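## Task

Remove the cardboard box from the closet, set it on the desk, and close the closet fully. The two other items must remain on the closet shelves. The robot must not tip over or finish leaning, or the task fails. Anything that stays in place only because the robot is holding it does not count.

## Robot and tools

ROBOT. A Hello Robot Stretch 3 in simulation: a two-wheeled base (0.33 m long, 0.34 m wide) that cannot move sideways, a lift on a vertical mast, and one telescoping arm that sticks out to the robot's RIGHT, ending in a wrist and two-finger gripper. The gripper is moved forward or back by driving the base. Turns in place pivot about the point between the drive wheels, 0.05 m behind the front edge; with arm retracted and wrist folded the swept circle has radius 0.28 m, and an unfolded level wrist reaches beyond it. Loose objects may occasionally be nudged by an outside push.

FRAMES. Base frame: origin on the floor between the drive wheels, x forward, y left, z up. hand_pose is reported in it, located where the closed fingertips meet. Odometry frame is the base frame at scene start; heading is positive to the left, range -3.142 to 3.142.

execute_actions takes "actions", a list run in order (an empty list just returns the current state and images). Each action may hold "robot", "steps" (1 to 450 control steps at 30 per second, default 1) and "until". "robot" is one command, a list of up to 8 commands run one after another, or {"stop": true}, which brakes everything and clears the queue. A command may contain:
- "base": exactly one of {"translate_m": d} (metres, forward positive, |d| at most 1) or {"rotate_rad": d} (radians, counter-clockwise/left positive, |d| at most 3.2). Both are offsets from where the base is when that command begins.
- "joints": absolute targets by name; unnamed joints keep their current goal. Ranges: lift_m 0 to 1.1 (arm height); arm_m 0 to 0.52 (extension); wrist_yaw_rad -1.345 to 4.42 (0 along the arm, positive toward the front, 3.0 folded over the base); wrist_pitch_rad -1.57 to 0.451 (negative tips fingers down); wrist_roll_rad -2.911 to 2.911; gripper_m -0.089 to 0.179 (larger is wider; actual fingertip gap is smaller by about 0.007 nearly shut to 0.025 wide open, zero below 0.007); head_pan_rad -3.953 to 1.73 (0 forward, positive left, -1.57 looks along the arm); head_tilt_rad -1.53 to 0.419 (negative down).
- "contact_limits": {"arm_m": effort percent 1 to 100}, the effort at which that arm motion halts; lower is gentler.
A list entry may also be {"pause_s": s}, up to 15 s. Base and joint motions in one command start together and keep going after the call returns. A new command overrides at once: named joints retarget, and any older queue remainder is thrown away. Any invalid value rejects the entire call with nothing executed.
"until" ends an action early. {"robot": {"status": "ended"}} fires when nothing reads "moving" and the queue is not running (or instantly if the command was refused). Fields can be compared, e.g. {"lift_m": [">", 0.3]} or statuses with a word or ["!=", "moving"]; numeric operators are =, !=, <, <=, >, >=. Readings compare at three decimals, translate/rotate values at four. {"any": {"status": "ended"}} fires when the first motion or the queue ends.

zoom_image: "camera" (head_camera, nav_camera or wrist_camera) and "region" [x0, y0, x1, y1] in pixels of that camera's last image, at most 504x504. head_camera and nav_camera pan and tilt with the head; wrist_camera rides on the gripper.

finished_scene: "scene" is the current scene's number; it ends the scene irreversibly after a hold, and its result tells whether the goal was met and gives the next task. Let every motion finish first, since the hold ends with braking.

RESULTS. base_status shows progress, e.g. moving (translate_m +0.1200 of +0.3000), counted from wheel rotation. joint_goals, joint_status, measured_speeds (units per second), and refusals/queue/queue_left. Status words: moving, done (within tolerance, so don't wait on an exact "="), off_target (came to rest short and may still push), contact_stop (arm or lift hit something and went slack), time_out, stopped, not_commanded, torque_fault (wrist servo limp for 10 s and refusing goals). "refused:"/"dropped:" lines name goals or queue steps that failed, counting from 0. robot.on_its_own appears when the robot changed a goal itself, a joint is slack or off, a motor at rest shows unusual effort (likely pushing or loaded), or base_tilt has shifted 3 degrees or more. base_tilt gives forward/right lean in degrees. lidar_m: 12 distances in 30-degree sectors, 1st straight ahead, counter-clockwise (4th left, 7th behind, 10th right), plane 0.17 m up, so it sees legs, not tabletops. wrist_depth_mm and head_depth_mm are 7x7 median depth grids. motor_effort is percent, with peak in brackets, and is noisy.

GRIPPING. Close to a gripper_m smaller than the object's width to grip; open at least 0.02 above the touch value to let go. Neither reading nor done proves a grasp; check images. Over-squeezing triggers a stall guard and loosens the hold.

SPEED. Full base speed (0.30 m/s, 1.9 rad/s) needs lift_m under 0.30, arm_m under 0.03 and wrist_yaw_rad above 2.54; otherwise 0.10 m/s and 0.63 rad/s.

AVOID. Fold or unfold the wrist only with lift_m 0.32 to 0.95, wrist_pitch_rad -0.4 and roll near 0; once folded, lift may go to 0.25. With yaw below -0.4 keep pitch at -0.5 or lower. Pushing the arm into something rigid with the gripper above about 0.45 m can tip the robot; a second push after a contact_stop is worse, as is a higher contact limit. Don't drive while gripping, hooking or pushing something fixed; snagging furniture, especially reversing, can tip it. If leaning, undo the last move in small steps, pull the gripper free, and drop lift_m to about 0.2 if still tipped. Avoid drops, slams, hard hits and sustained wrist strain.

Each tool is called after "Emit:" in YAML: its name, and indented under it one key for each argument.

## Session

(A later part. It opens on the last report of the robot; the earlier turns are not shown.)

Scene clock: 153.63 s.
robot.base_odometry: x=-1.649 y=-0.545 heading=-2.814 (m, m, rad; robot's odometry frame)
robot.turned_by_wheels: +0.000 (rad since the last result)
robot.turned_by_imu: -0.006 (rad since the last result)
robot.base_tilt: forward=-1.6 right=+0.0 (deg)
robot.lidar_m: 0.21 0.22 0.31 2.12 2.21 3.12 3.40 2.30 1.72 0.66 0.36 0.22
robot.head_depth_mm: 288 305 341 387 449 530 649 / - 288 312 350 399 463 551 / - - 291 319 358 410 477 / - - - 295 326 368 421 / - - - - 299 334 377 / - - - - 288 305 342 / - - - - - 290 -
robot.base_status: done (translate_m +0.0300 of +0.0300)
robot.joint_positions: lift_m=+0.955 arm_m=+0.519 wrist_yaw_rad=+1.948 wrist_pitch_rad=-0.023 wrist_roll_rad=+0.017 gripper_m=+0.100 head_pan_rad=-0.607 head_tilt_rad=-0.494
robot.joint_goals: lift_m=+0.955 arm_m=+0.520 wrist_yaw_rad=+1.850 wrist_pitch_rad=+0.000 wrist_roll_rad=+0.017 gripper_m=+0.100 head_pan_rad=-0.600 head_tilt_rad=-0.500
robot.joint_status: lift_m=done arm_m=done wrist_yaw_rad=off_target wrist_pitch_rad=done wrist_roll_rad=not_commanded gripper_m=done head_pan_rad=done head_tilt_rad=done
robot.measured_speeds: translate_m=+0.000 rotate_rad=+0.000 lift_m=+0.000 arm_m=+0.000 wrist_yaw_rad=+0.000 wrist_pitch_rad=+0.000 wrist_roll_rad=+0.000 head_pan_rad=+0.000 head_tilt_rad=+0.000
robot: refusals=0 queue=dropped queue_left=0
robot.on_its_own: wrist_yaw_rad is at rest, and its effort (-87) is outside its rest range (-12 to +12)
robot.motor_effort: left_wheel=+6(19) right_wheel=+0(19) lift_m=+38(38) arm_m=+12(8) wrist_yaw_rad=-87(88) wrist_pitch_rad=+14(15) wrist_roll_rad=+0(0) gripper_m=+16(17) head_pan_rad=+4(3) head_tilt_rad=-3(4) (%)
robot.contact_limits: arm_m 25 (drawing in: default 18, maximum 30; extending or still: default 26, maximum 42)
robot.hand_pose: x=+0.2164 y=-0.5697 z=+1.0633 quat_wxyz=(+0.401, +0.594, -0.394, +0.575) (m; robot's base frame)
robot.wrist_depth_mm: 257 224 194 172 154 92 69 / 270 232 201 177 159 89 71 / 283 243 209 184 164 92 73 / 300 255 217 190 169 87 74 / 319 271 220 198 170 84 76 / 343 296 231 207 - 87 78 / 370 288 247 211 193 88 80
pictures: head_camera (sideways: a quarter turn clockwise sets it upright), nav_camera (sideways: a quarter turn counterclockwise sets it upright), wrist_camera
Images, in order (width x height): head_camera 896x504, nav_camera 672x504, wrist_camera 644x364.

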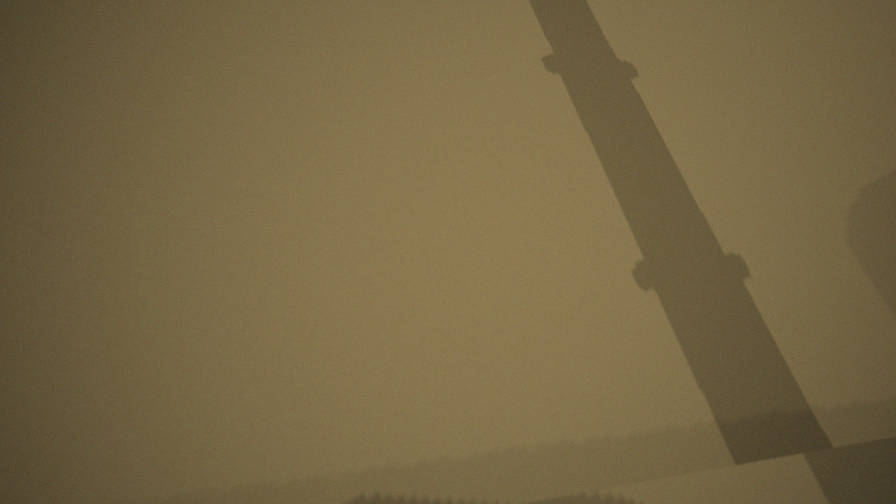

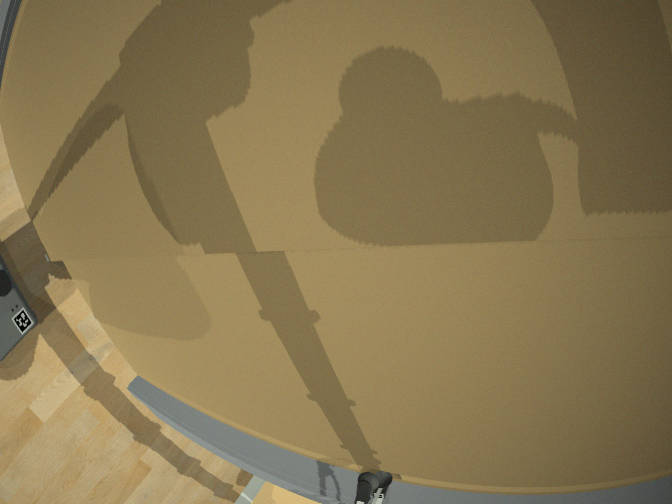

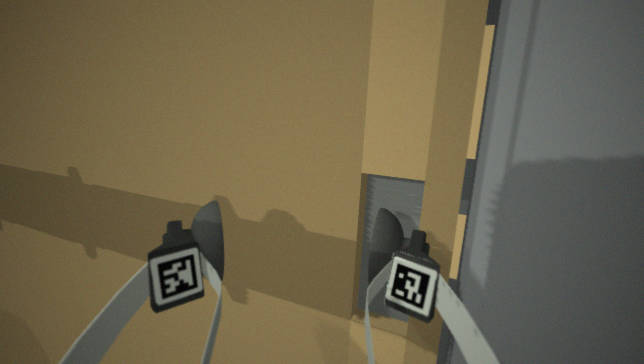

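Emit:
execute_actions:
  actions:
    - {"robot":[{"joints":{"arm_m":0.50,"wrist_yaw_rad":1.96}},{"base":{"translate_m":-0.3},"joints":{"wrist_yaw_rad":2.2,"gripper_m":0.06,"arm_m":0.42}},{"base":{"rotate_rad":-0.5}},{"base":{"translate_m":0.25}},{"base":{"rotate_rad":0.52}}],"steps":450,"until":{"robot":{"status":"ended"}}}

Scene clock: 166.70 s.
robot.base_odometry: x=-1.611 y=-0.406 heading=-2.794 (m, m, rad; robot's odometry frame)
robot.turned_by_wheels: +0.020 (rad since the last result)
robot.turned_by_imu: +0.016 (rad since the last result)
robot.base_tilt: forward=-1.5 right=+0.0 (deg)
robot.lidar_m: 0.30 0.30 0.43 2.24 2.36 3.36 3.47 2.09 1.58 1.54 0.45 0.34
robot.head_depth_mm: 362 400 447 506 583 682 759 / 337 371 410 459 523 606 717 / 316 345 379 421 473 538 628 / 297 322 352 387 433 487 557 / 286 302 328 359 398 444 503 / - 288 309 335 367 407 456 / - - 291 314 342 376 417
robot.base_status: done (rotate_rad +0.5199 of +0.5200)
robot.joint_positions: lift_m=+0.955 arm_m=+0.420 wrist_yaw_rad=+2.200 wrist_pitch_rad=-0.022 wrist_roll_rad=+0.017 gripper_m=+0.060 head_pan_rad=-0.607 head_tilt_rad=-0.495
robot.joint_goals: lift_m=+0.955 arm_m=+0.420 wrist_yaw_rad=+2.200 wrist_pitch_rad=+0.000 wrist_roll_rad=+0.017 gripper_m=+0.060 head_pan_rad=-0.600 head_tilt_rad=-0.500
robot.joint_status: lift_m=done arm_m=done wrist_yaw_rad=done wrist_pitch_rad=done wrist_roll_rad=not_commanded gripper_m=done head_pan_rad=done head_tilt_rad=done
robot.measured_speeds: translate_m=+0.000 rotate_rad=+0.000 lift_m=+0.000 arm_m=+0.000 wrist_yaw_rad=+0.000 wrist_pitch_rad=+0.000 wrist_roll_rad=+0.000 head_pan_rad=+0.000 head_tilt_rad=+0.000
robot: refusals=0 queue=done queue_left=0
robot.motor_effort: left_wheel=-3(21) right_wheel=+2(12) lift_m=+38(38) arm_m=-3(13) wrist_yaw_rad=+0(89) wrist_pitch_rad=+13(14) wrist_roll_rad=+0(1) gripper_m=+0(97) head_pan_rad=+4(4) head_tilt_rad=-2(3) (%)
robot.hand_pose: x=+0.1854 y=-0.4150 z=+1.0635 quat_wxyz=(+0.326, +0.639, -0.316, +0.621) (m; robot's base frame)
robot.wrist_depth_mm: 657 499 386 302 250 213 192 / 718 520 401 311 255 216 197 / 821 540 412 319 263 221 200 / 912 560 433 331 267 235 146 / 968 591 490 343 264 243 138 / - 619 433 354 - 245 140 / - 655 496 367 293 247 142
pictures: head_camera (sideways: a quarter turn clockwise sets it upright), nav_camera (sideways: a quarter turn counterclockwise sets it upright), wrist_camera
Images, in order (width x height): head_camera 896x504, nav_camera 672x504, wrist_camera 644x364.

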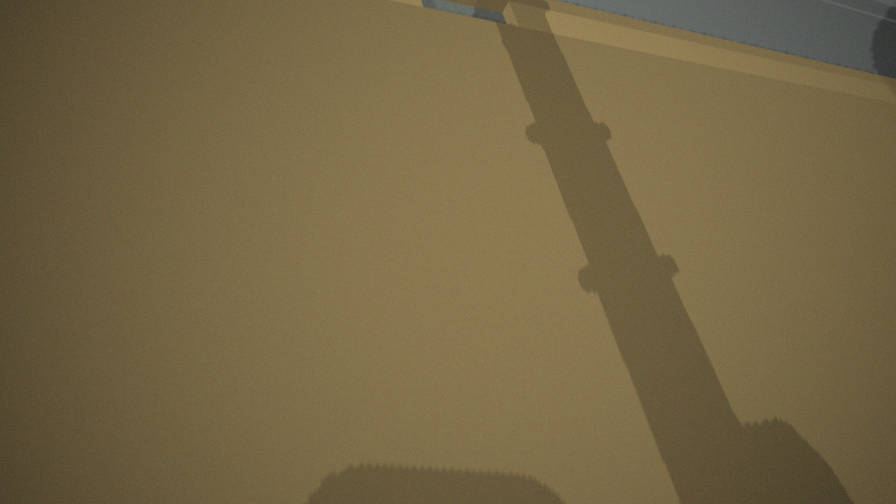

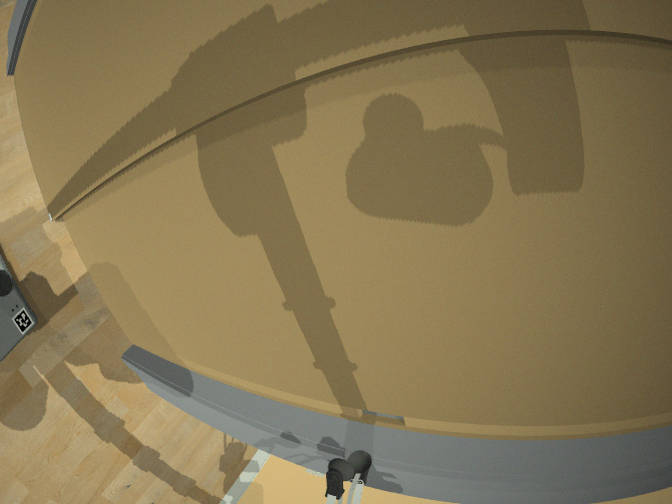

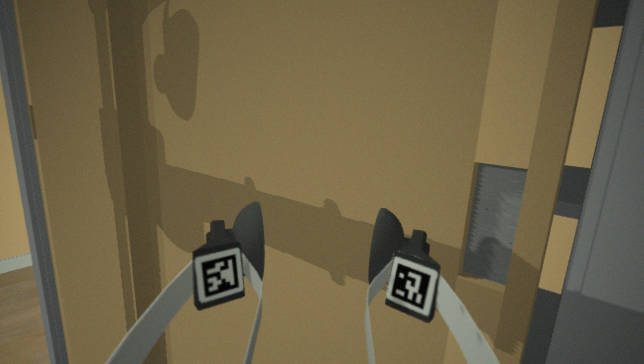

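Emit:
execute_actions:
  actions:
    - {"robot":[{"joints":{"arm_m":0.25,"wrist_yaw_rad":1.2,"gripper_m":0.0}},{"base":{"translate_m":0.04}}],"steps":450,"until":{"robot":{"status":"ended"}}}

Scene clock: 171.33 s.
robot.base_odometry: x=-1.649 y=-0.419 heading=-2.794 (m, m, rad; robot's odometry frame)
robot.turned_by_wheels: +0.000 (rad since the last result)
robot.turned_by_imu: -0.001 (rad since the last result)
robot.base_tilt: forward=-1.6 right=-0.1 (deg)
robot.lidar_m: 0.26 0.26 0.37 2.23 2.35 3.36 3.39 2.11 1.59 1.55 0.40 0.30
robot.head_depth_mm: 313 345 386 437 505 595 719 / 292 320 354 396 451 522 622 / - 298 327 363 409 466 540 / - 285 304 335 373 420 482 / - - 288 310 342 383 432 / - - - 293 318 351 394 / - - - - 296 325 361
robot.base_status: done (translate_m +0.0400 of +0.0400)
robot.joint_positions: lift_m=+0.955 arm_m=+0.250 wrist_yaw_rad=+1.201 wrist_pitch_rad=-0.022 wrist_roll_rad=+0.017 gripper_m=+0.000 head_pan_rad=-0.607 head_tilt_rad=-0.495
robot.joint_goals: lift_m=+0.955 arm_m=+0.250 wrist_yaw_rad=+1.200 wrist_pitch_rad=+0.000 wrist_roll_rad=+0.017 gripper_m=+0.000 head_pan_rad=-0.600 head_tilt_rad=-0.500
robot.joint_status: lift_m=done arm_m=done wrist_yaw_rad=done wrist_pitch_rad=done wrist_roll_rad=not_commanded gripper_m=done head_pan_rad=done head_tilt_rad=done
robot.measured_speeds: translate_m=+0.000 rotate_rad=+0.000 lift_m=+0.000 arm_m=+0.000 wrist_yaw_rad=+0.000 wrist_pitch_rad=+0.000 wrist_roll_rad=+0.000 head_pan_rad=+0.000 head_tilt_rad=+0.000
robot: refusals=0 queue=done queue_left=0
robot.motor_effort: left_wheel=-2(26) right_wheel=+1(13) lift_m=+38(37) arm_m=-2(2) wrist_yaw_rad=-1(84) wrist_pitch_rad=+13(14) wrist_roll_rad=-1(1) gripper_m=-3(79) head_pan_rad=+4(4) head_tilt_rad=-2(2) (%)
robot.hand_pose: x=+0.2170 y=-0.4877 z=+1.0635 quat_wxyz=(+0.583, +0.410, -0.584, +0.390) (m; robot's base frame)
robot.wrist_depth_mm: 159 169 182 194 148 147 183 / 165 174 188 202 149 154 192 / 170 180 194 210 152 162 202 / 174 187 203 218 159 188 212 / 181 192 208 - 164 198 226 / 187 200 213 - 170 209 241 / 193 206 230 242 181 221 258
pictures: head_camera (sideways: a quarter turn clockwise sets it upright), nav_camera (sideways: a quarter turn counterclockwise sets it upright), wrist_camera
Images, in order (width x height): head_camera 896x504, nav_camera 672x504, wrist_camera 644x364.

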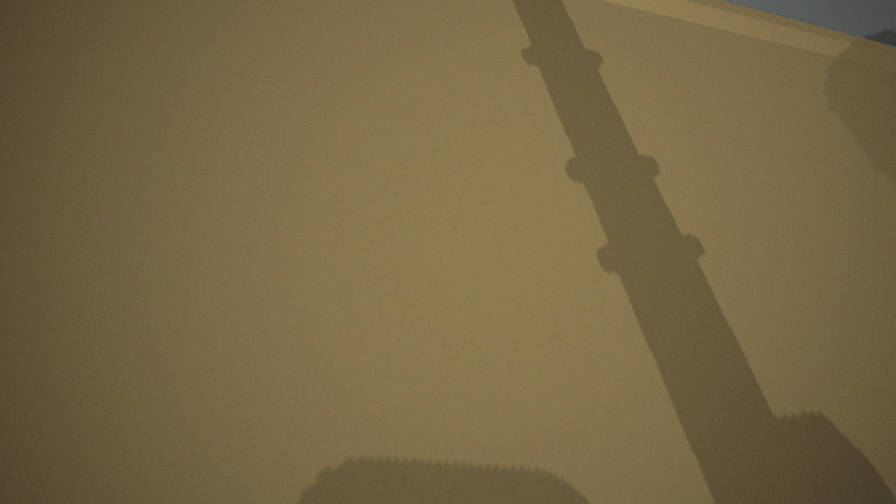

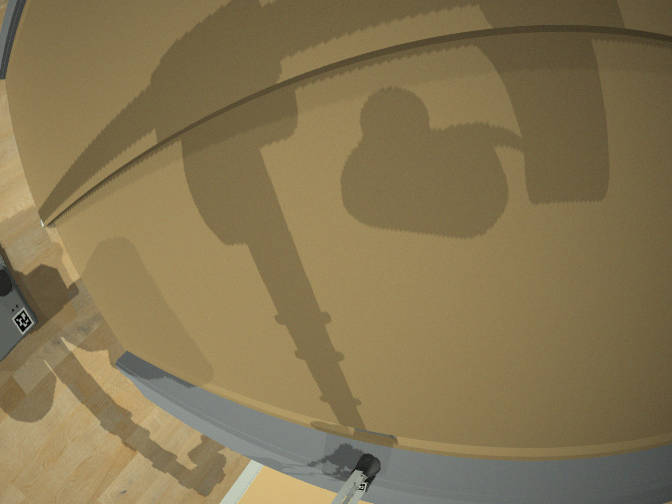

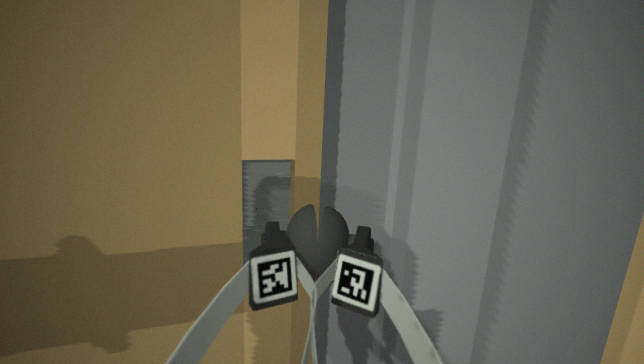

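Emit:
execute_actions:
  actions:
    - {"robot":[{"base":{"translate_m":-0.015}},{"joints":{"arm_m":0.22}},{"base":{"translate_m":0.03}},{"joints":{"arm_m":0.26},"contact_limits":{"arm_m":25}}],"steps":450,"until":{"robot":{"status":"ended"}}}

Scene clock: 176.87 s.
robot.base_odometry: x=-1.663 y=-0.425 heading=-2.794 (m, m, rad; robot's odometry frame)
robot.turned_by_wheels: +0.000 (rad since the last result)
robot.turned_by_imu: -0.001 (rad since the last result)
robot.base_tilt: forward=-1.7 right=+0.0 (deg)
robot.lidar_m: 0.24 0.25 0.35 2.23 2.35 3.37 3.39 2.10 1.59 0.72 0.38 0.29
robot.head_depth_mm: 296 327 365 414 477 565 686 / 287 302 335 376 428 496 589 / - 287 309 344 388 442 514 / - - 291 316 353 398 455 / - - - 294 325 363 411 / - - - 285 301 334 374 / - - - - 288 308 342
robot.base_status: done (translate_m +0.0300 of +0.0300)
robot.joint_positions: lift_m=+0.955 arm_m=+0.260 wrist_yaw_rad=+1.209 wrist_pitch_rad=-0.022 wrist_roll_rad=+0.017 gripper_m=+0.000 head_pan_rad=-0.607 head_tilt_rad=-0.495
robot.joint_goals: lift_m=+0.955 arm_m=+0.260 wrist_yaw_rad=+1.200 wrist_pitch_rad=+0.000 wrist_roll_rad=+0.017 gripper_m=+0.000 head_pan_rad=-0.600 head_tilt_rad=-0.500
robot.joint_status: lift_m=done arm_m=done wrist_yaw_rad=done wrist_pitch_rad=done wrist_roll_rad=not_commanded gripper_m=done head_pan_rad=done head_tilt_rad=done
robot.measured_speeds: translate_m=+0.000 rotate_rad=+0.000 lift_m=+0.000 arm_m=+0.000 wrist_yaw_rad=+0.000 wrist_pitch_rad=+0.000 wrist_roll_rad=+0.000 head_pan_rad=+0.000 head_tilt_rad=+0.000
robot: refusals=0 queue=done queue_left=0
robot.motor_effort: left_wheel=-1(7) right_wheel=+1(4) lift_m=+38(37) arm_m=+5(4) wrist_yaw_rad=-7(10) wrist_pitch_rad=+13(13) wrist_roll_rad=-1(0) gripper_m=-3(4) head_pan_rad=+4(4) head_tilt_rad=-2(3) (%)
robot.contact_limits: arm_m 25 (drawing in: default 18, maximum 30; extending or still: default 26, maximum 42)
robot.hand_pose: x=+0.2177 y=-0.4950 z=+1.0635 quat_wxyz=(+0.582, +0.412, -0.582, +0.392) (m; robot's base frame)
robot.wrist_depth_mm: 149 157 169 181 131 128 160 / 153 162 175 187 137 133 169 / 158 167 181 194 140 140 177 / 163 173 188 202 140 147 186 / 168 179 194 - 145 155 197 / 174 186 199 - 150 183 209 / 180 192 214 224 160 195 223
pictures: head_camera (sideways: a quarter turn clockwise sets it upright), nav_camera (sideways: a quarter turn counterclockwise sets it upright), wrist_camera
Images, in order (width x height): head_camera 896x504, nav_camera 672x504, wrist_camera 644x364.

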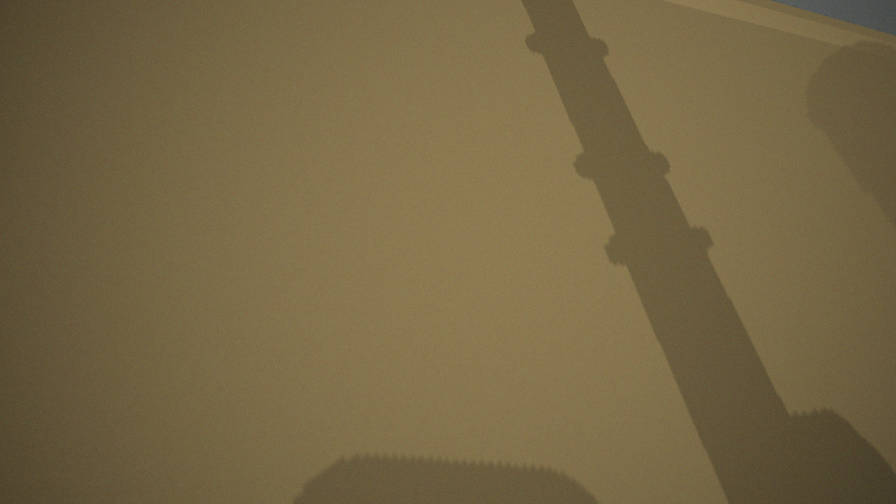

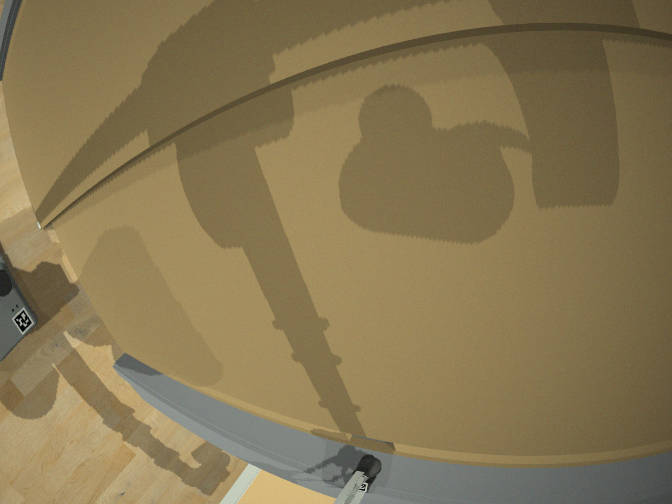

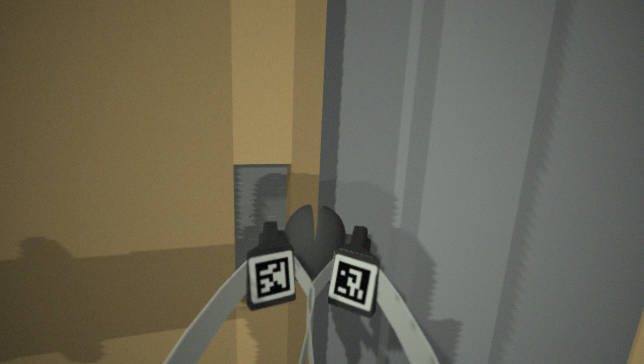

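Not deep enough. More.

Emit:
execute_actions:
  actions:
    - {"robot":[{"joints":{"arm_m":0.225}},{"base":{"translate_m":0.022}},{"joints":{"arm_m":0.265},"contact_limits":{"arm_m":25}}],"steps":450,"until":{"robot":{"status":"ended"}}}

Scene clock: 181.80 s.
robot.base_odometry: x=-1.684 y=-0.432 heading=-2.794 (m, m, rad; robot's odometry frame)
robot.turned_by_wheels: +0.000 (rad since the last result)
robot.turned_by_imu: -0.001 (rad since the last result)
robot.base_tilt: forward=-1.6 right=+0.0 (deg)
robot.lidar_m: 0.22 0.22 0.32 2.23 2.35 3.34 3.39 2.10 1.59 0.65 0.35 0.27
robot.head_depth_mm: - 298 332 377 435 515 629 / - 288 305 343 389 452 536 / - - 288 314 352 402 469 / - - - 293 322 363 416 / - - - - 297 331 375 / - - - - 286 304 340 / - - - - - 289 311
robot.base_status: done (translate_m +0.0220 of +0.0220)
robot.joint_positions: lift_m=+0.955 arm_m=+0.264 wrist_yaw_rad=+1.222 wrist_pitch_rad=-0.024 wrist_roll_rad=+0.017 gripper_m=+0.000 head_pan_rad=-0.607 head_tilt_rad=-0.495
robot.joint_goals: lift_m=+0.955 arm_m=+0.265 wrist_yaw_rad=+1.200 wrist_pitch_rad=+0.000 wrist_roll_rad=+0.017 gripper_m=+0.000 head_pan_rad=-0.600 head_tilt_rad=-0.500
robot.joint_status: lift_m=done arm_m=done wrist_yaw_rad=done wrist_pitch_rad=done wrist_roll_rad=not_commanded gripper_m=done head_pan_rad=done head_tilt_rad=done
robot.measured_speeds: translate_m=+0.000 rotate_rad=+0.000 lift_m=+0.000 arm_m=+0.000 wrist_yaw_rad=+0.000 wrist_pitch_rad=+0.000 wrist_roll_rad=+0.000 head_pan_rad=+0.000 head_tilt_rad=+0.000
robot: refusals=0 queue=done queue_left=0
robot.on_its_own: wrist_yaw_rad is at rest, and its effort (-20) is outside its rest range (-12 to +12)
robot.motor_effort: left_wheel=+0(8) right_wheel=+1(9) lift_m=+38(37) arm_m=+5(6) wrist_yaw_rad=-20(25) wrist_pitch_rad=+14(15) wrist_roll_rad=+0(1) gripper_m=-4(5) head_pan_rad=+4(3) head_tilt_rad=-2(3) (%)
robot.contact_limits: arm_m 25 (drawing in: default 18, maximum 30; extending or still: default 26, maximum 42)
robot.hand_pose: x=+0.2188 y=-0.4969 z=+1.0630 quat_wxyz=(+0.579, +0.416, -0.579, +0.395) (m; robot's base frame)
robot.wrist_depth_mm: 132 139 149 160 127 102 111 / 136 143 154 166 128 106 116 / 140 148 159 173 129 110 141 / 144 153 166 181 130 115 149 / 150 159 171 - 131 121 158 / 155 164 176 - 132 128 167 / 160 170 189 202 133 134 179
pictures: head_camera (sideways: a quarter turn clockwise sets it upright), nav_camera (sideways: a quarter turn counterclockwise sets it upright), wrist_camera
Images, in order (width x height): head_camera 896x504, nav_camera 672x504, wrist_camera 644x364.

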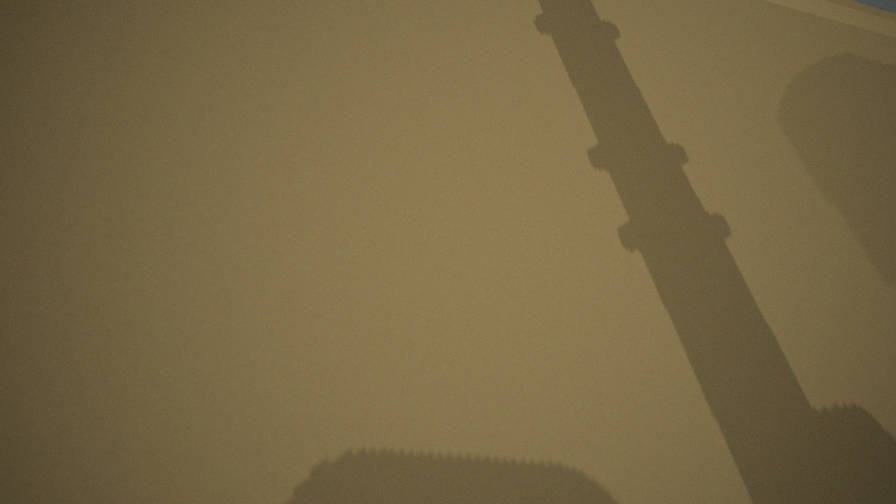

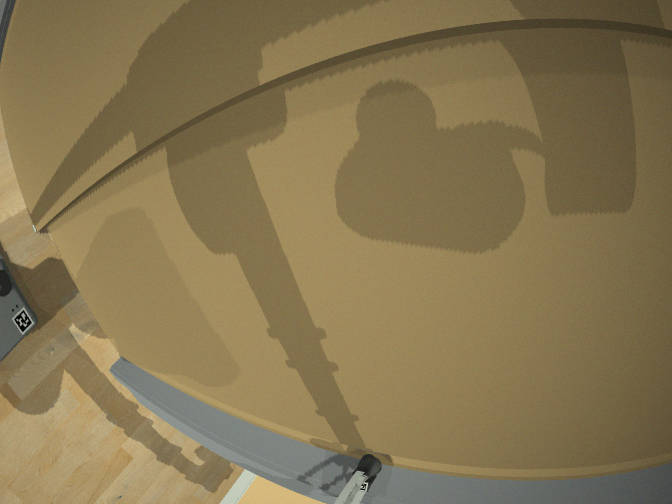

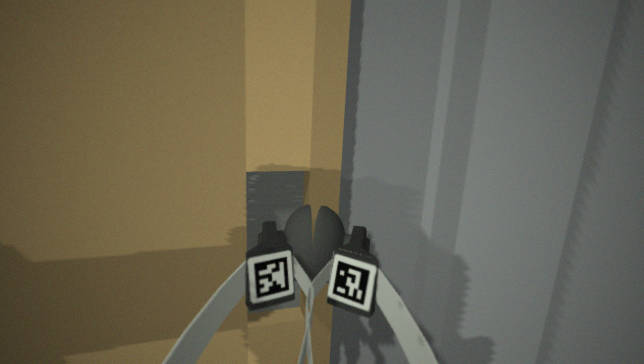

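Emit:
execute_actions:
  actions:
    - {"robot":[{"joints":{"arm_m":0.232}},{"base":{"translate_m":0.018}},{"joints":{"arm_m":0.27},"contact_limits":{"arm_m":25}}],"steps":450,"until":{"robot":{"status":"ended"}}}

Scene clock: 186.33 s.
robot.base_odometry: x=-1.701 y=-0.438 heading=-2.794 (m, m, rad; robot's odometry frame)
robot.turned_by_wheels: -0.001 (rad since the last result)
robot.turned_by_imu: -0.026 (rad since the last result)
robot.base_tilt: forward=-1.8 right=-0.1 (deg)
robot.lidar_m: 0.22 0.21 0.29 0.73 2.33 3.28 3.41 2.14 1.60 0.65 0.34 0.26
robot.head_depth_mm: - 293 324 368 426 505 618 / - - 296 331 377 439 523 / - - - 302 340 388 453 / - - - 286 309 348 399 / - - - - 289 316 357 / - - - - - 292 323 / - - - - - - 295
robot.base_status: done (translate_m +0.0180 of +0.0180)
robot.joint_positions: lift_m=+0.955 arm_m=+0.269 wrist_yaw_rad=+1.236 wrist_pitch_rad=-0.037 wrist_roll_rad=+0.017 gripper_m=+0.000 head_pan_rad=-0.607 head_tilt_rad=-0.496
robot.joint_goals: lift_m=+0.955 arm_m=+0.270 wrist_yaw_rad=+1.200 wrist_pitch_rad=+0.000 wrist_roll_rad=+0.017 gripper_m=+0.000 head_pan_rad=-0.600 head_tilt_rad=-0.500
robot.joint_status: lift_m=done arm_m=done wrist_yaw_rad=done wrist_pitch_rad=done wrist_roll_rad=not_commanded gripper_m=done head_pan_rad=done head_tilt_rad=done
robot.measured_speeds: translate_m=+0.000 rotate_rad=+0.000 lift_m=+0.000 arm_m=+0.000 wrist_yaw_rad=+0.000 wrist_pitch_rad=+0.000 wrist_roll_rad=+0.000 head_pan_rad=+0.000 head_tilt_rad=+0.000
robot: refusals=0 queue=done queue_left=0
robot.on_its_own: wrist_yaw_rad is at rest, and its effort (-33) is outside its rest range (-12 to +12)
robot.motor_effort: left_wheel=-6(27) right_wheel=+11(23) lift_m=+38(38) arm_m=+8(9) wrist_yaw_rad=-33(33) wrist_pitch_rad=+22(22) wrist_roll_rad=+0(0) gripper_m=-6(5) head_pan_rad=+4(3) head_tilt_rad=-3(2) (%)
robot.contact_limits: arm_m 25 (drawing in: default 18, maximum 30; extending or still: default 26, maximum 42)
robot.hand_pose: x=+0.2196 y=-0.4980 z=+1.0597 quat_wxyz=(+0.579, +0.424, -0.573, +0.395) (m; robot's base frame)
robot.wrist_depth_mm: 129 136 146 158 117 99 108 / 134 140 151 162 118 102 132 / 138 146 157 169 119 107 139 / 142 150 163 180 121 113 148 / 147 156 169 182 124 119 158 / 153 162 173 - 126 126 168 / 158 168 188 198 126 133 180
pictures: head_camera (sideways: a quarter turn clockwise sets it upright), nav_camera (sideways: a quarter turn counterclockwise sets it upright), wrist_camera
Images, in order (width x height): head_camera 896x504, nav_camera 672x504, wrist_camera 644x364.

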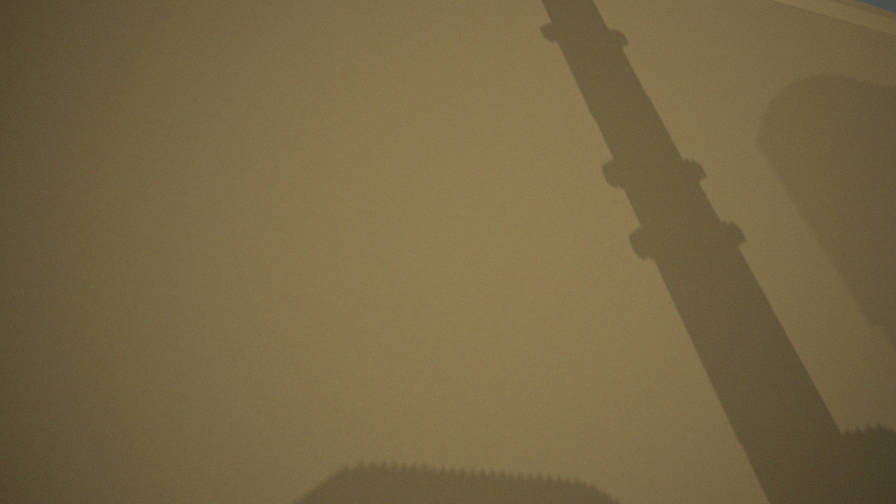

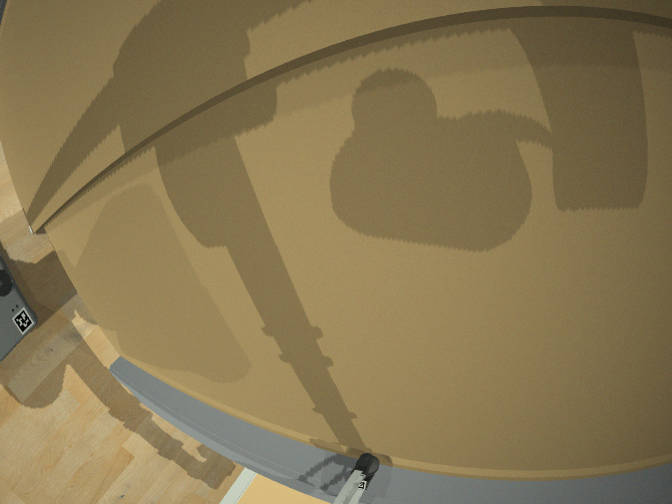

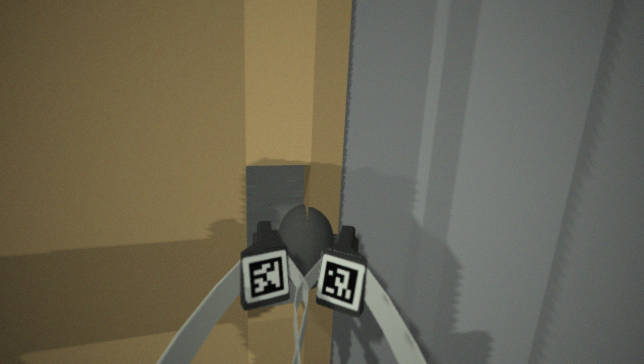

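Emit:
execute_actions:
  actions:
    - {"robot":[{"base":{"translate_m":-0.3},"joints":{"arm_m":0.30,"wrist_yaw_rad":1.8,"head_pan_rad":-0.7,"head_tilt_rad":-0.3}}],"steps":450,"until":{"robot":{"status":"ended"}}}

Emit:
execute_actions:
  actions:
    - {"robot":[{"base":{"rotate_rad":1.60},"joints":{"arm_m":0.02,"wrist_yaw_rad":1.34,"gripper_m":0.16}},{"base":{"translate_m":0.73}},{"base":{"rotate_rad":-1.565},"joints":{"head_pan_rad":-0.3}},{"base":{"translate_m":0.15}}],"steps":450,"until":{"robot":{"status":"ended"}}}
    - {"steps":300,"until":{"robot":{"status":"ended"}}}

Scene clock: 191.27 s.
robot.base_odometry: x=-1.419 y=-0.336 heading=-2.794 (m, m, rad; robot's odometry frame)
robot.turned_by_wheels: +0.001 (rad since the last result)
robot.turned_by_imu: -0.002 (rad since the last result)
robot.base_tilt: forward=-1.6 right=+0.0 (deg)
robot.lidar_m: 0.50 0.52 0.73 2.24 2.33 3.29 3.12 2.14 1.59 1.54 0.69 0.56
robot.head_depth_mm: 657 703 764 1695 1789 1867 1581 / 580 613 661 723 786 850 930 / 599 628 654 687 724 767 817 / 572 602 637 674 719 766 821 / 532 557 584 618 653 692 737 / 494 518 541 570 600 634 671 / 463 483 503 528 554 582 612
robot.base_status: done (translate_m -0.3000 of -0.3000)
robot.joint_positions: lift_m=+0.955 arm_m=+0.300 wrist_yaw_rad=+1.798 wrist_pitch_rad=-0.025 wrist_roll_rad=+0.017 gripper_m=+0.000 head_pan_rad=-0.693 head_tilt_rad=-0.308
robot.joint_goals: lift_m=+0.955 arm_m=+0.300 wrist_yaw_rad=+1.800 wrist_pitch_rad=+0.000 wrist_roll_rad=+0.017 gripper_m=+0.000 head_pan_rad=-0.700 head_tilt_rad=-0.300
robot.joint_status: lift_m=done arm_m=done wrist_yaw_rad=done wrist_pitch_rad=done wrist_roll_rad=not_commanded gripper_m=done head_pan_rad=done head_tilt_rad=done
robot.measured_speeds: translate_m=+0.000 rotate_rad=+0.000 lift_m=+0.000 arm_m=+0.000 wrist_yaw_rad=+0.000 wrist_pitch_rad=+0.000 wrist_roll_rad=+0.000 head_pan_rad=+0.000 head_tilt_rad=+0.000
robot: refusals=0 queue=done queue_left=0
robot.motor_effort: left_wheel=+1(27) right_wheel=+0(15) lift_m=+37(37) arm_m=+3(7) wrist_yaw_rad=+1(62) wrist_pitch_rad=+15(22) wrist_roll_rad=+0(0) gripper_m=-3(9) head_pan_rad=-4(15) head_tilt_rad=+4(22) (%)
robot.hand_pose: x=+0.2276 y=-0.3870 z=+1.0628 quat_wxyz=(+0.444, +0.564, -0.437, +0.543) (m; robot's base frame)
robot.wrist_depth_mm: 511 516 473 443 418 339 312 / 524 537 494 459 432 337 322 / 545 556 515 473 446 347 333 / 571 571 532 493 459 356 346 / 600 599 553 - 469 369 357 / 631 625 593 - 491 385 366 / 672 644 598 550 518 398 381
pictures: head_camera (sideways: a quarter turn clockwise sets it upright), nav_camera (sideways: a quarter turn counterclockwise sets it upright), wrist_camera
Images, in order (width x height): head_camera 896x504, nav_camera 672x504, wrist_camera 644x364.

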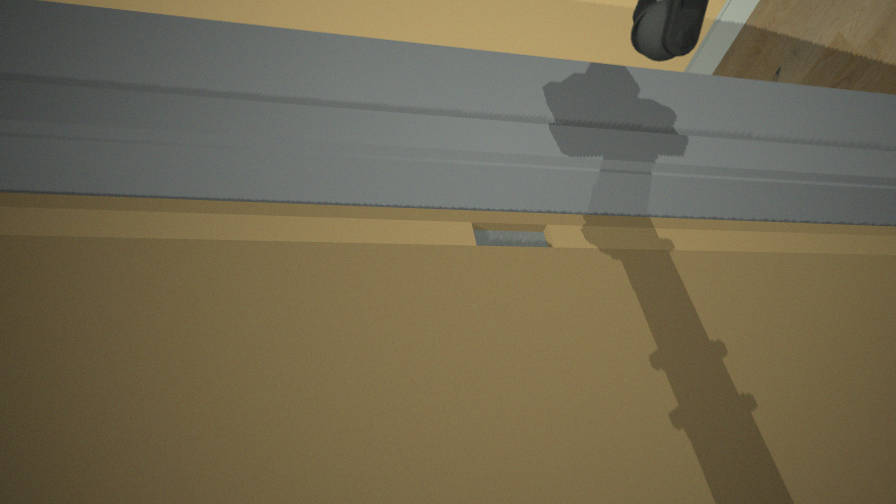

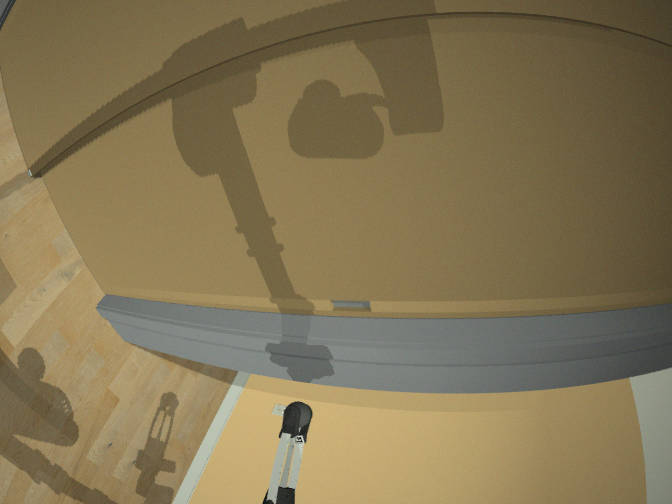

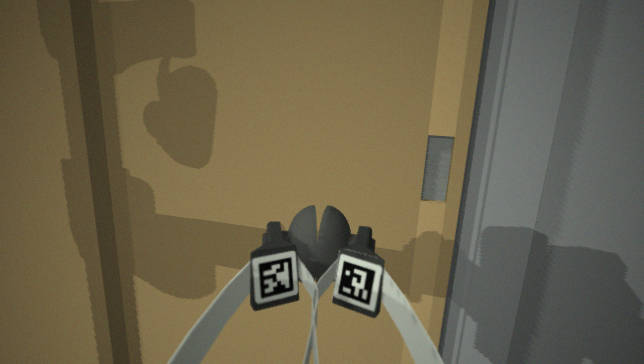

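Scene clock: 209.00 s.
robot.base_odometry: x=-1.289 y=-1.071 heading=-2.759 (m, m, rad; robot's odometry frame)
robot.turned_by_wheels: +0.035 (rad since the last result)
robot.turned_by_imu: +0.036 (rad since the last result)
robot.base_tilt: forward=-1.7 right=+0.0 (deg)
robot.lidar_m: 0.35 0.39 1.53 1.50 1.59 2.28 3.27 3.05 2.33 1.30 0.51 0.39
robot.head_depth_mm: 330 348 369 392 418 449 482 / 321 338 358 380 405 432 458 / 313 329 347 368 390 417 445 / 305 321 338 357 379 413 432 / 299 311 325 342 362 371 396 / - - 291 307 325 344 370 / - 284 294 309 330 349 371
robot.base_status: done (translate_m +0.1500 of +0.1500)
robot.joint_positions: lift_m=+0.955 arm_m=+0.020 wrist_yaw_rad=+1.341 wrist_pitch_rad=-0.024 wrist_roll_rad=+0.017 gripper_m=+0.160 head_pan_rad=-0.307 head_tilt_rad=-0.308
robot.joint_goals: lift_m=+0.955 arm_m=+0.020 wrist_yaw_rad=+1.340 wrist_pitch_rad=+0.000 wrist_roll_rad=+0.017 gripper_m=+0.160 head_pan_rad=-0.300 head_tilt_rad=-0.300
robot.joint_status: lift_m=done arm_m=done wrist_yaw_rad=done wrist_pitch_rad=done wrist_roll_rad=not_commanded gripper_m=done head_pan_rad=done head_tilt_rad=done
robot.measured_speeds: translate_m=+0.000 rotate_rad=+0.000 lift_m=+0.000 arm_m=+0.000 wrist_yaw_rad=+0.000 wrist_pitch_rad=+0.000 wrist_roll_rad=+0.000 head_pan_rad=+0.000 head_tilt_rad=+0.000
robot: refusals=0 queue=done queue_left=0
robot.motor_effort: left_wheel=+3(9) right_wheel=-1(5) lift_m=+38(38) arm_m=-3(2) wrist_yaw_rad=-2(5) wrist_pitch_rad=+14(15) wrist_roll_rad=-1(0) gripper_m=+0(83) head_pan_rad=+4(36) head_tilt_rad=+5(5) (%)
robot.hand_pose: x=+0.2275 y=-0.2236 z=+1.0630 quat_wxyz=(+0.555, +0.450, -0.553, +0.429) (m; robot's base frame)
robot.wrist_depth_mm: 222 255 265 278 291 302 316 / 227 264 275 287 298 313 329 / 237 274 285 299 312 327 346 / 246 287 297 311 325 343 361 / 253 302 308 322 340 355 377 / 260 311 319 338 354 - 401 / 275 312 336 352 369 395 420
pictures: head_camera (sideways: a quarter turn clockwise sets it upright), nav_camera (sideways: a quarter turn counterclockwise sets it upright), wrist_camera
Images, in order (width x height): head_camera 896x504, nav_camera 672x504, wrist_camera 644x364.

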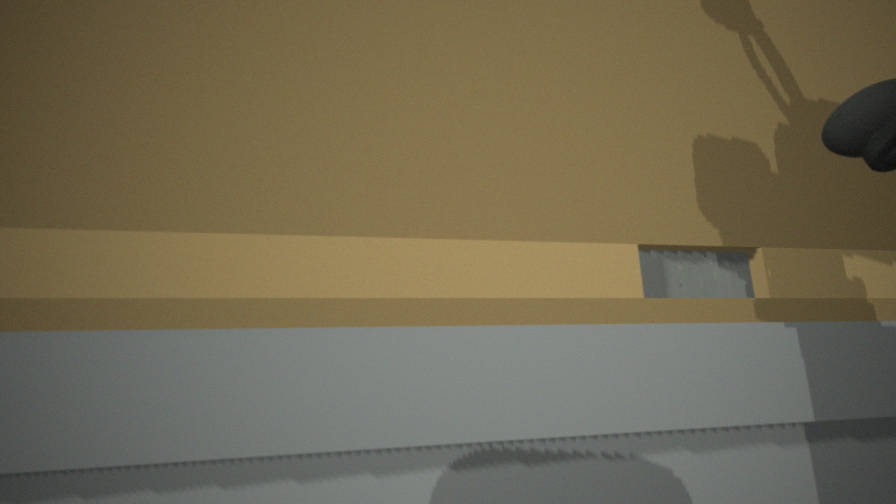

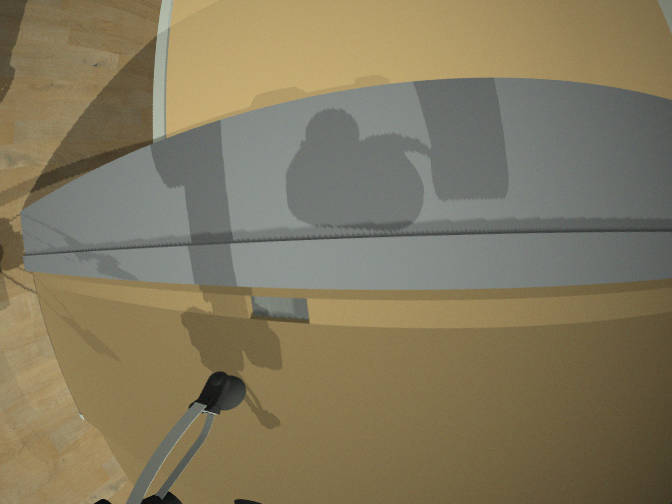

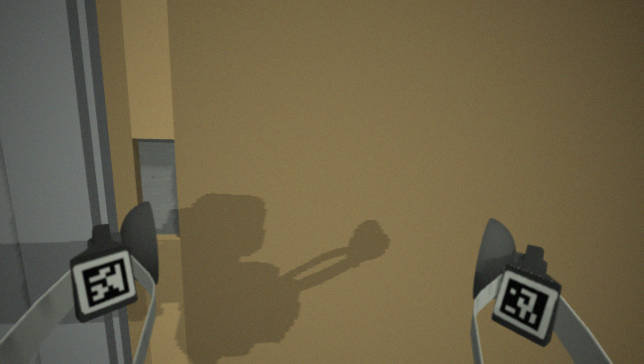

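Emit:
execute_actions:
  actions:
    - {"robot":{"joints":{"arm_m":0.0},"base":{"translate_m":0.09}},"steps":450,"until":{"robot":{"status":"ended"}}}

Scene clock: 211.50 s.
robot.base_odometry: x=-1.373 y=-1.104 heading=-2.759 (m, m, rad; robot's odometry frame)
robot.turned_by_wheels: +0.000 (rad since the last result)
robot.turned_by_imu: +0.000 (rad since the last result)
robot.base_tilt: forward=-1.7 right=+0.0 (deg)
robot.lidar_m: 0.26 0.29 1.53 1.49 1.58 2.27 3.36 3.04 2.34 1.06 0.39 0.27
robot.head_depth_mm: - - - 288 305 327 352 / - - - 283 295 316 338 / - - - - 288 305 329 / - - - - 284 296 326 / - - - - - - - / - - - - - - - / - - - - - - -
robot.base_status: done (translate_m +0.0900 of +0.0900)
robot.joint_positions: lift_m=+0.955 arm_m=+0.001 wrist_yaw_rad=+1.341 wrist_pitch_rad=-0.024 wrist_roll_rad=+0.017 gripper_m=+0.160 head_pan_rad=-0.307 head_tilt_rad=-0.308
robot.joint_goals: lift_m=+0.955 arm_m=+0.000 wrist_yaw_rad=+1.340 wrist_pitch_rad=+0.000 wrist_roll_rad=+0.017 gripper_m=+0.160 head_pan_rad=-0.300 head_tilt_rad=-0.300
robot.joint_status: lift_m=done arm_m=done wrist_yaw_rad=done wrist_pitch_rad=done wrist_roll_rad=not_commanded gripper_m=done head_pan_rad=done head_tilt_rad=done
robot.measured_speeds: translate_m=+0.000 rotate_rad=+0.000 lift_m=+0.000 arm_m=+0.000 wrist_yaw_rad=+0.000 wrist_pitch_rad=+0.000 wrist_roll_rad=+0.000 head_pan_rad=+0.000 head_tilt_rad=+0.000
robot: refusals=0 queue=done queue_left=0
robot.motor_effort: left_wheel=+4(10) right_wheel=-1(3) lift_m=+38(38) arm_m=-3(2) wrist_yaw_rad=+0(1) wrist_pitch_rad=+14(14) wrist_roll_rad=+0(1) gripper_m=-1(0) head_pan_rad=+4(4) head_tilt_rad=+4(4) (%)
robot.hand_pose: x=+0.2275 y=-0.2045 z=+1.0630 quat_wxyz=(+0.555, +0.450, -0.553, +0.429) (m; robot's base frame)
robot.wrist_depth_mm: 167 179 185 193 201 210 221 / 171 184 193 200 209 218 230 / 174 191 199 209 218 228 240 / 175 209 206 215 226 238 251 / 173 220 214 224 236 248 263 / - 221 222 234 247 - 278 / 185 221 232 245 259 275 294
pictures: head_camera (sideways: a quarter turn clockwise sets it upright), nav_camera (sideways: a quarter turn counterclockwise sets it upright), wrist_camera
Images, in order (width x height): head_camera 896x504, nav_camera 672x504, wrist_camera 644x364.

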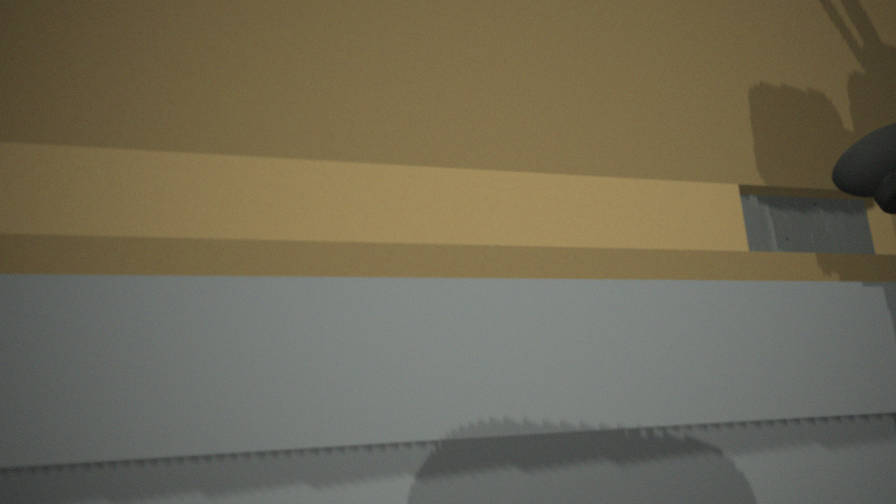

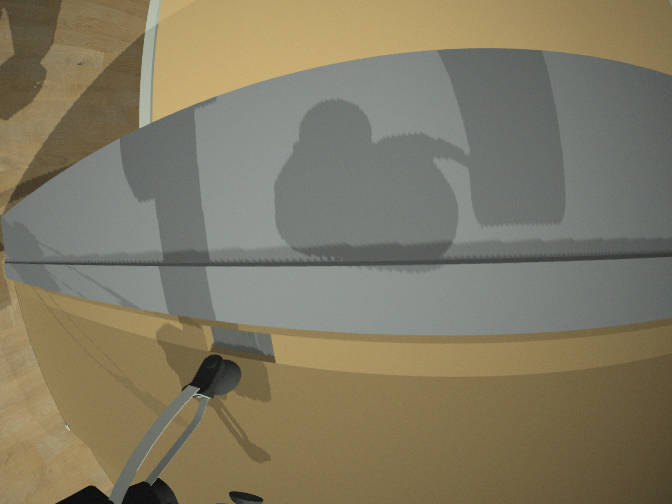

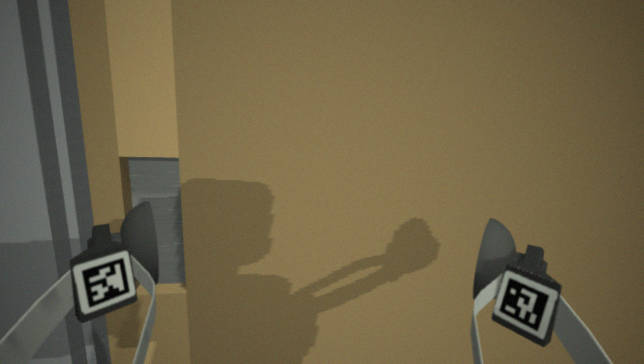

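Emit:
execute_actions:
  actions:
    - {"robot":[{"base":{"translate_m":0.037}},{"joints":{"arm_m":0.2},"contact_limits":{"arm_m":25}}],"steps":450,"until":{"robot":{"status":"ended"}}}

Scene clock: 215.83 s.
robot.base_odometry: x=-1.407 y=-1.118 heading=-2.759 (m, m, rad; robot's odometry frame)
robot.turned_by_wheels: +0.000 (rad since the last result)
robot.turned_by_imu: -0.001 (rad since the last result)
robot.base_tilt: forward=-1.6 right=-0.1 (deg)
robot.lidar_m: 0.23 0.25 1.49 1.49 1.58 2.27 3.81 3.05 2.34 0.82 0.35 0.23
robot.head_depth_mm: 922 976 1029 1064 779 925 985 / 898 947 1000 1033 723 890 790 / 875 918 970 1000 717 899 763 / 863 906 954 990 718 918 758 / - - - - - - - / - - - - - - - / - - - - - - -
robot.base_status: done (translate_m +0.0370 of +0.0370)
robot.joint_positions: lift_m=+0.955 arm_m=+0.200 wrist_yaw_rad=+1.434 wrist_pitch_rad=-0.026 wrist_roll_rad=+0.015 gripper_m=+0.160 head_pan_rad=-0.307 head_tilt_rad=-0.308
robot.joint_goals: lift_m=+0.955 arm_m=+0.200 wrist_yaw_rad=+1.418 wrist_pitch_rad=+0.000 wrist_roll_rad=+0.015 gripper_m=+0.160 head_pan_rad=-0.300 head_tilt_rad=-0.300
robot.joint_status: lift_m=done arm_m=done wrist_yaw_rad=done wrist_pitch_rad=done wrist_roll_rad=not_commanded gripper_m=done head_pan_rad=done head_tilt_rad=done
robot.measured_speeds: translate_m=+0.000 rotate_rad=+0.000 lift_m=+0.000 arm_m=+0.000 wrist_yaw_rad=+0.000 wrist_pitch_rad=+0.000 wrist_roll_rad=+0.000 head_pan_rad=+0.000 head_tilt_rad=+0.000
robot: refusals=0 queue=done queue_left=0
robot.on_its_own: wrist_yaw_rad is held at +1.418, not at your +1.340, by its stall guard, which is not easing now
robot.motor_effort: left_wheel=+1(13) right_wheel=+3(10) lift_m=+38(37) arm_m=+4(11) wrist_yaw_rad=-14(61) wrist_pitch_rad=+16(16) wrist_roll_rad=+0(0) gripper_m=-4(8) head_pan_rad=+3(4) head_tilt_rad=+4(4) (%)
robot.contact_limits: arm_m 25 (drawing in: default 18, maximum 30; extending or still: default 26, maximum 42)
robot.hand_pose: x=+0.2318 y=-0.3794 z=+1.0624 quat_wxyz=(+0.535, +0.475, -0.530, +0.454) (m; robot's base frame)
robot.wrist_depth_mm: 138 140 142 145 147 150 153 / 143 145 148 151 153 156 159 / 148 150 153 156 159 162 165 / 161 158 159 162 165 169 172 / 162 164 166 169 172 175 179 / 468 171 173 176 180 - 188 / 176 177 180 184 189 193 197
pictures: head_camera (sideways: a quarter turn clockwise sets it upright), nav_camera (sideways: a quarter turn counterclockwise sets it upright), wrist_camera
Images, in order (width x height): head_camera 896x504, nav_camera 672x504, wrist_camera 644x364.

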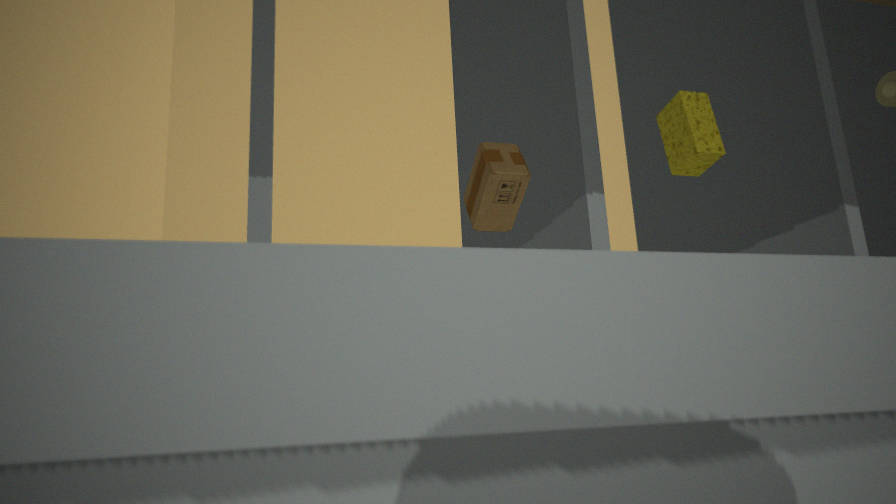

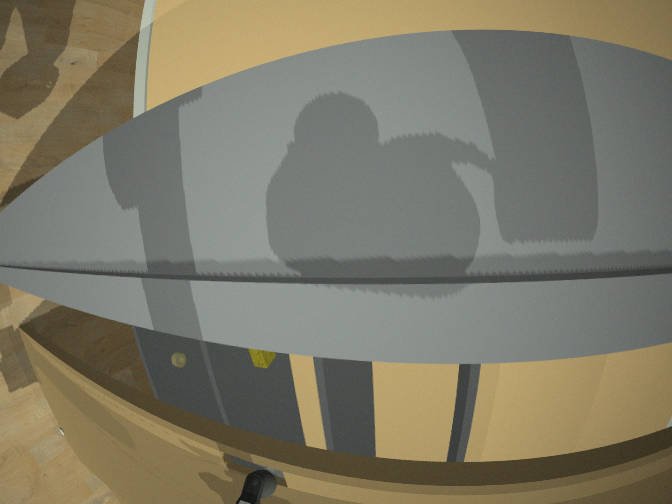

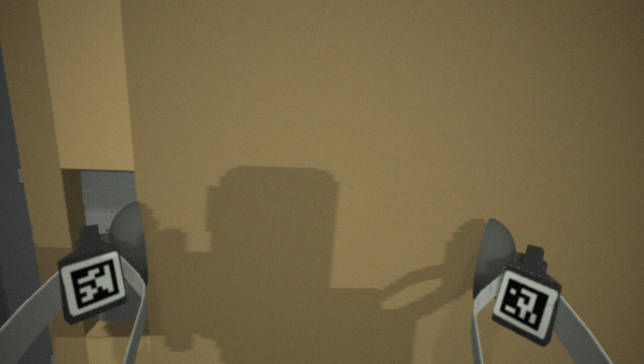

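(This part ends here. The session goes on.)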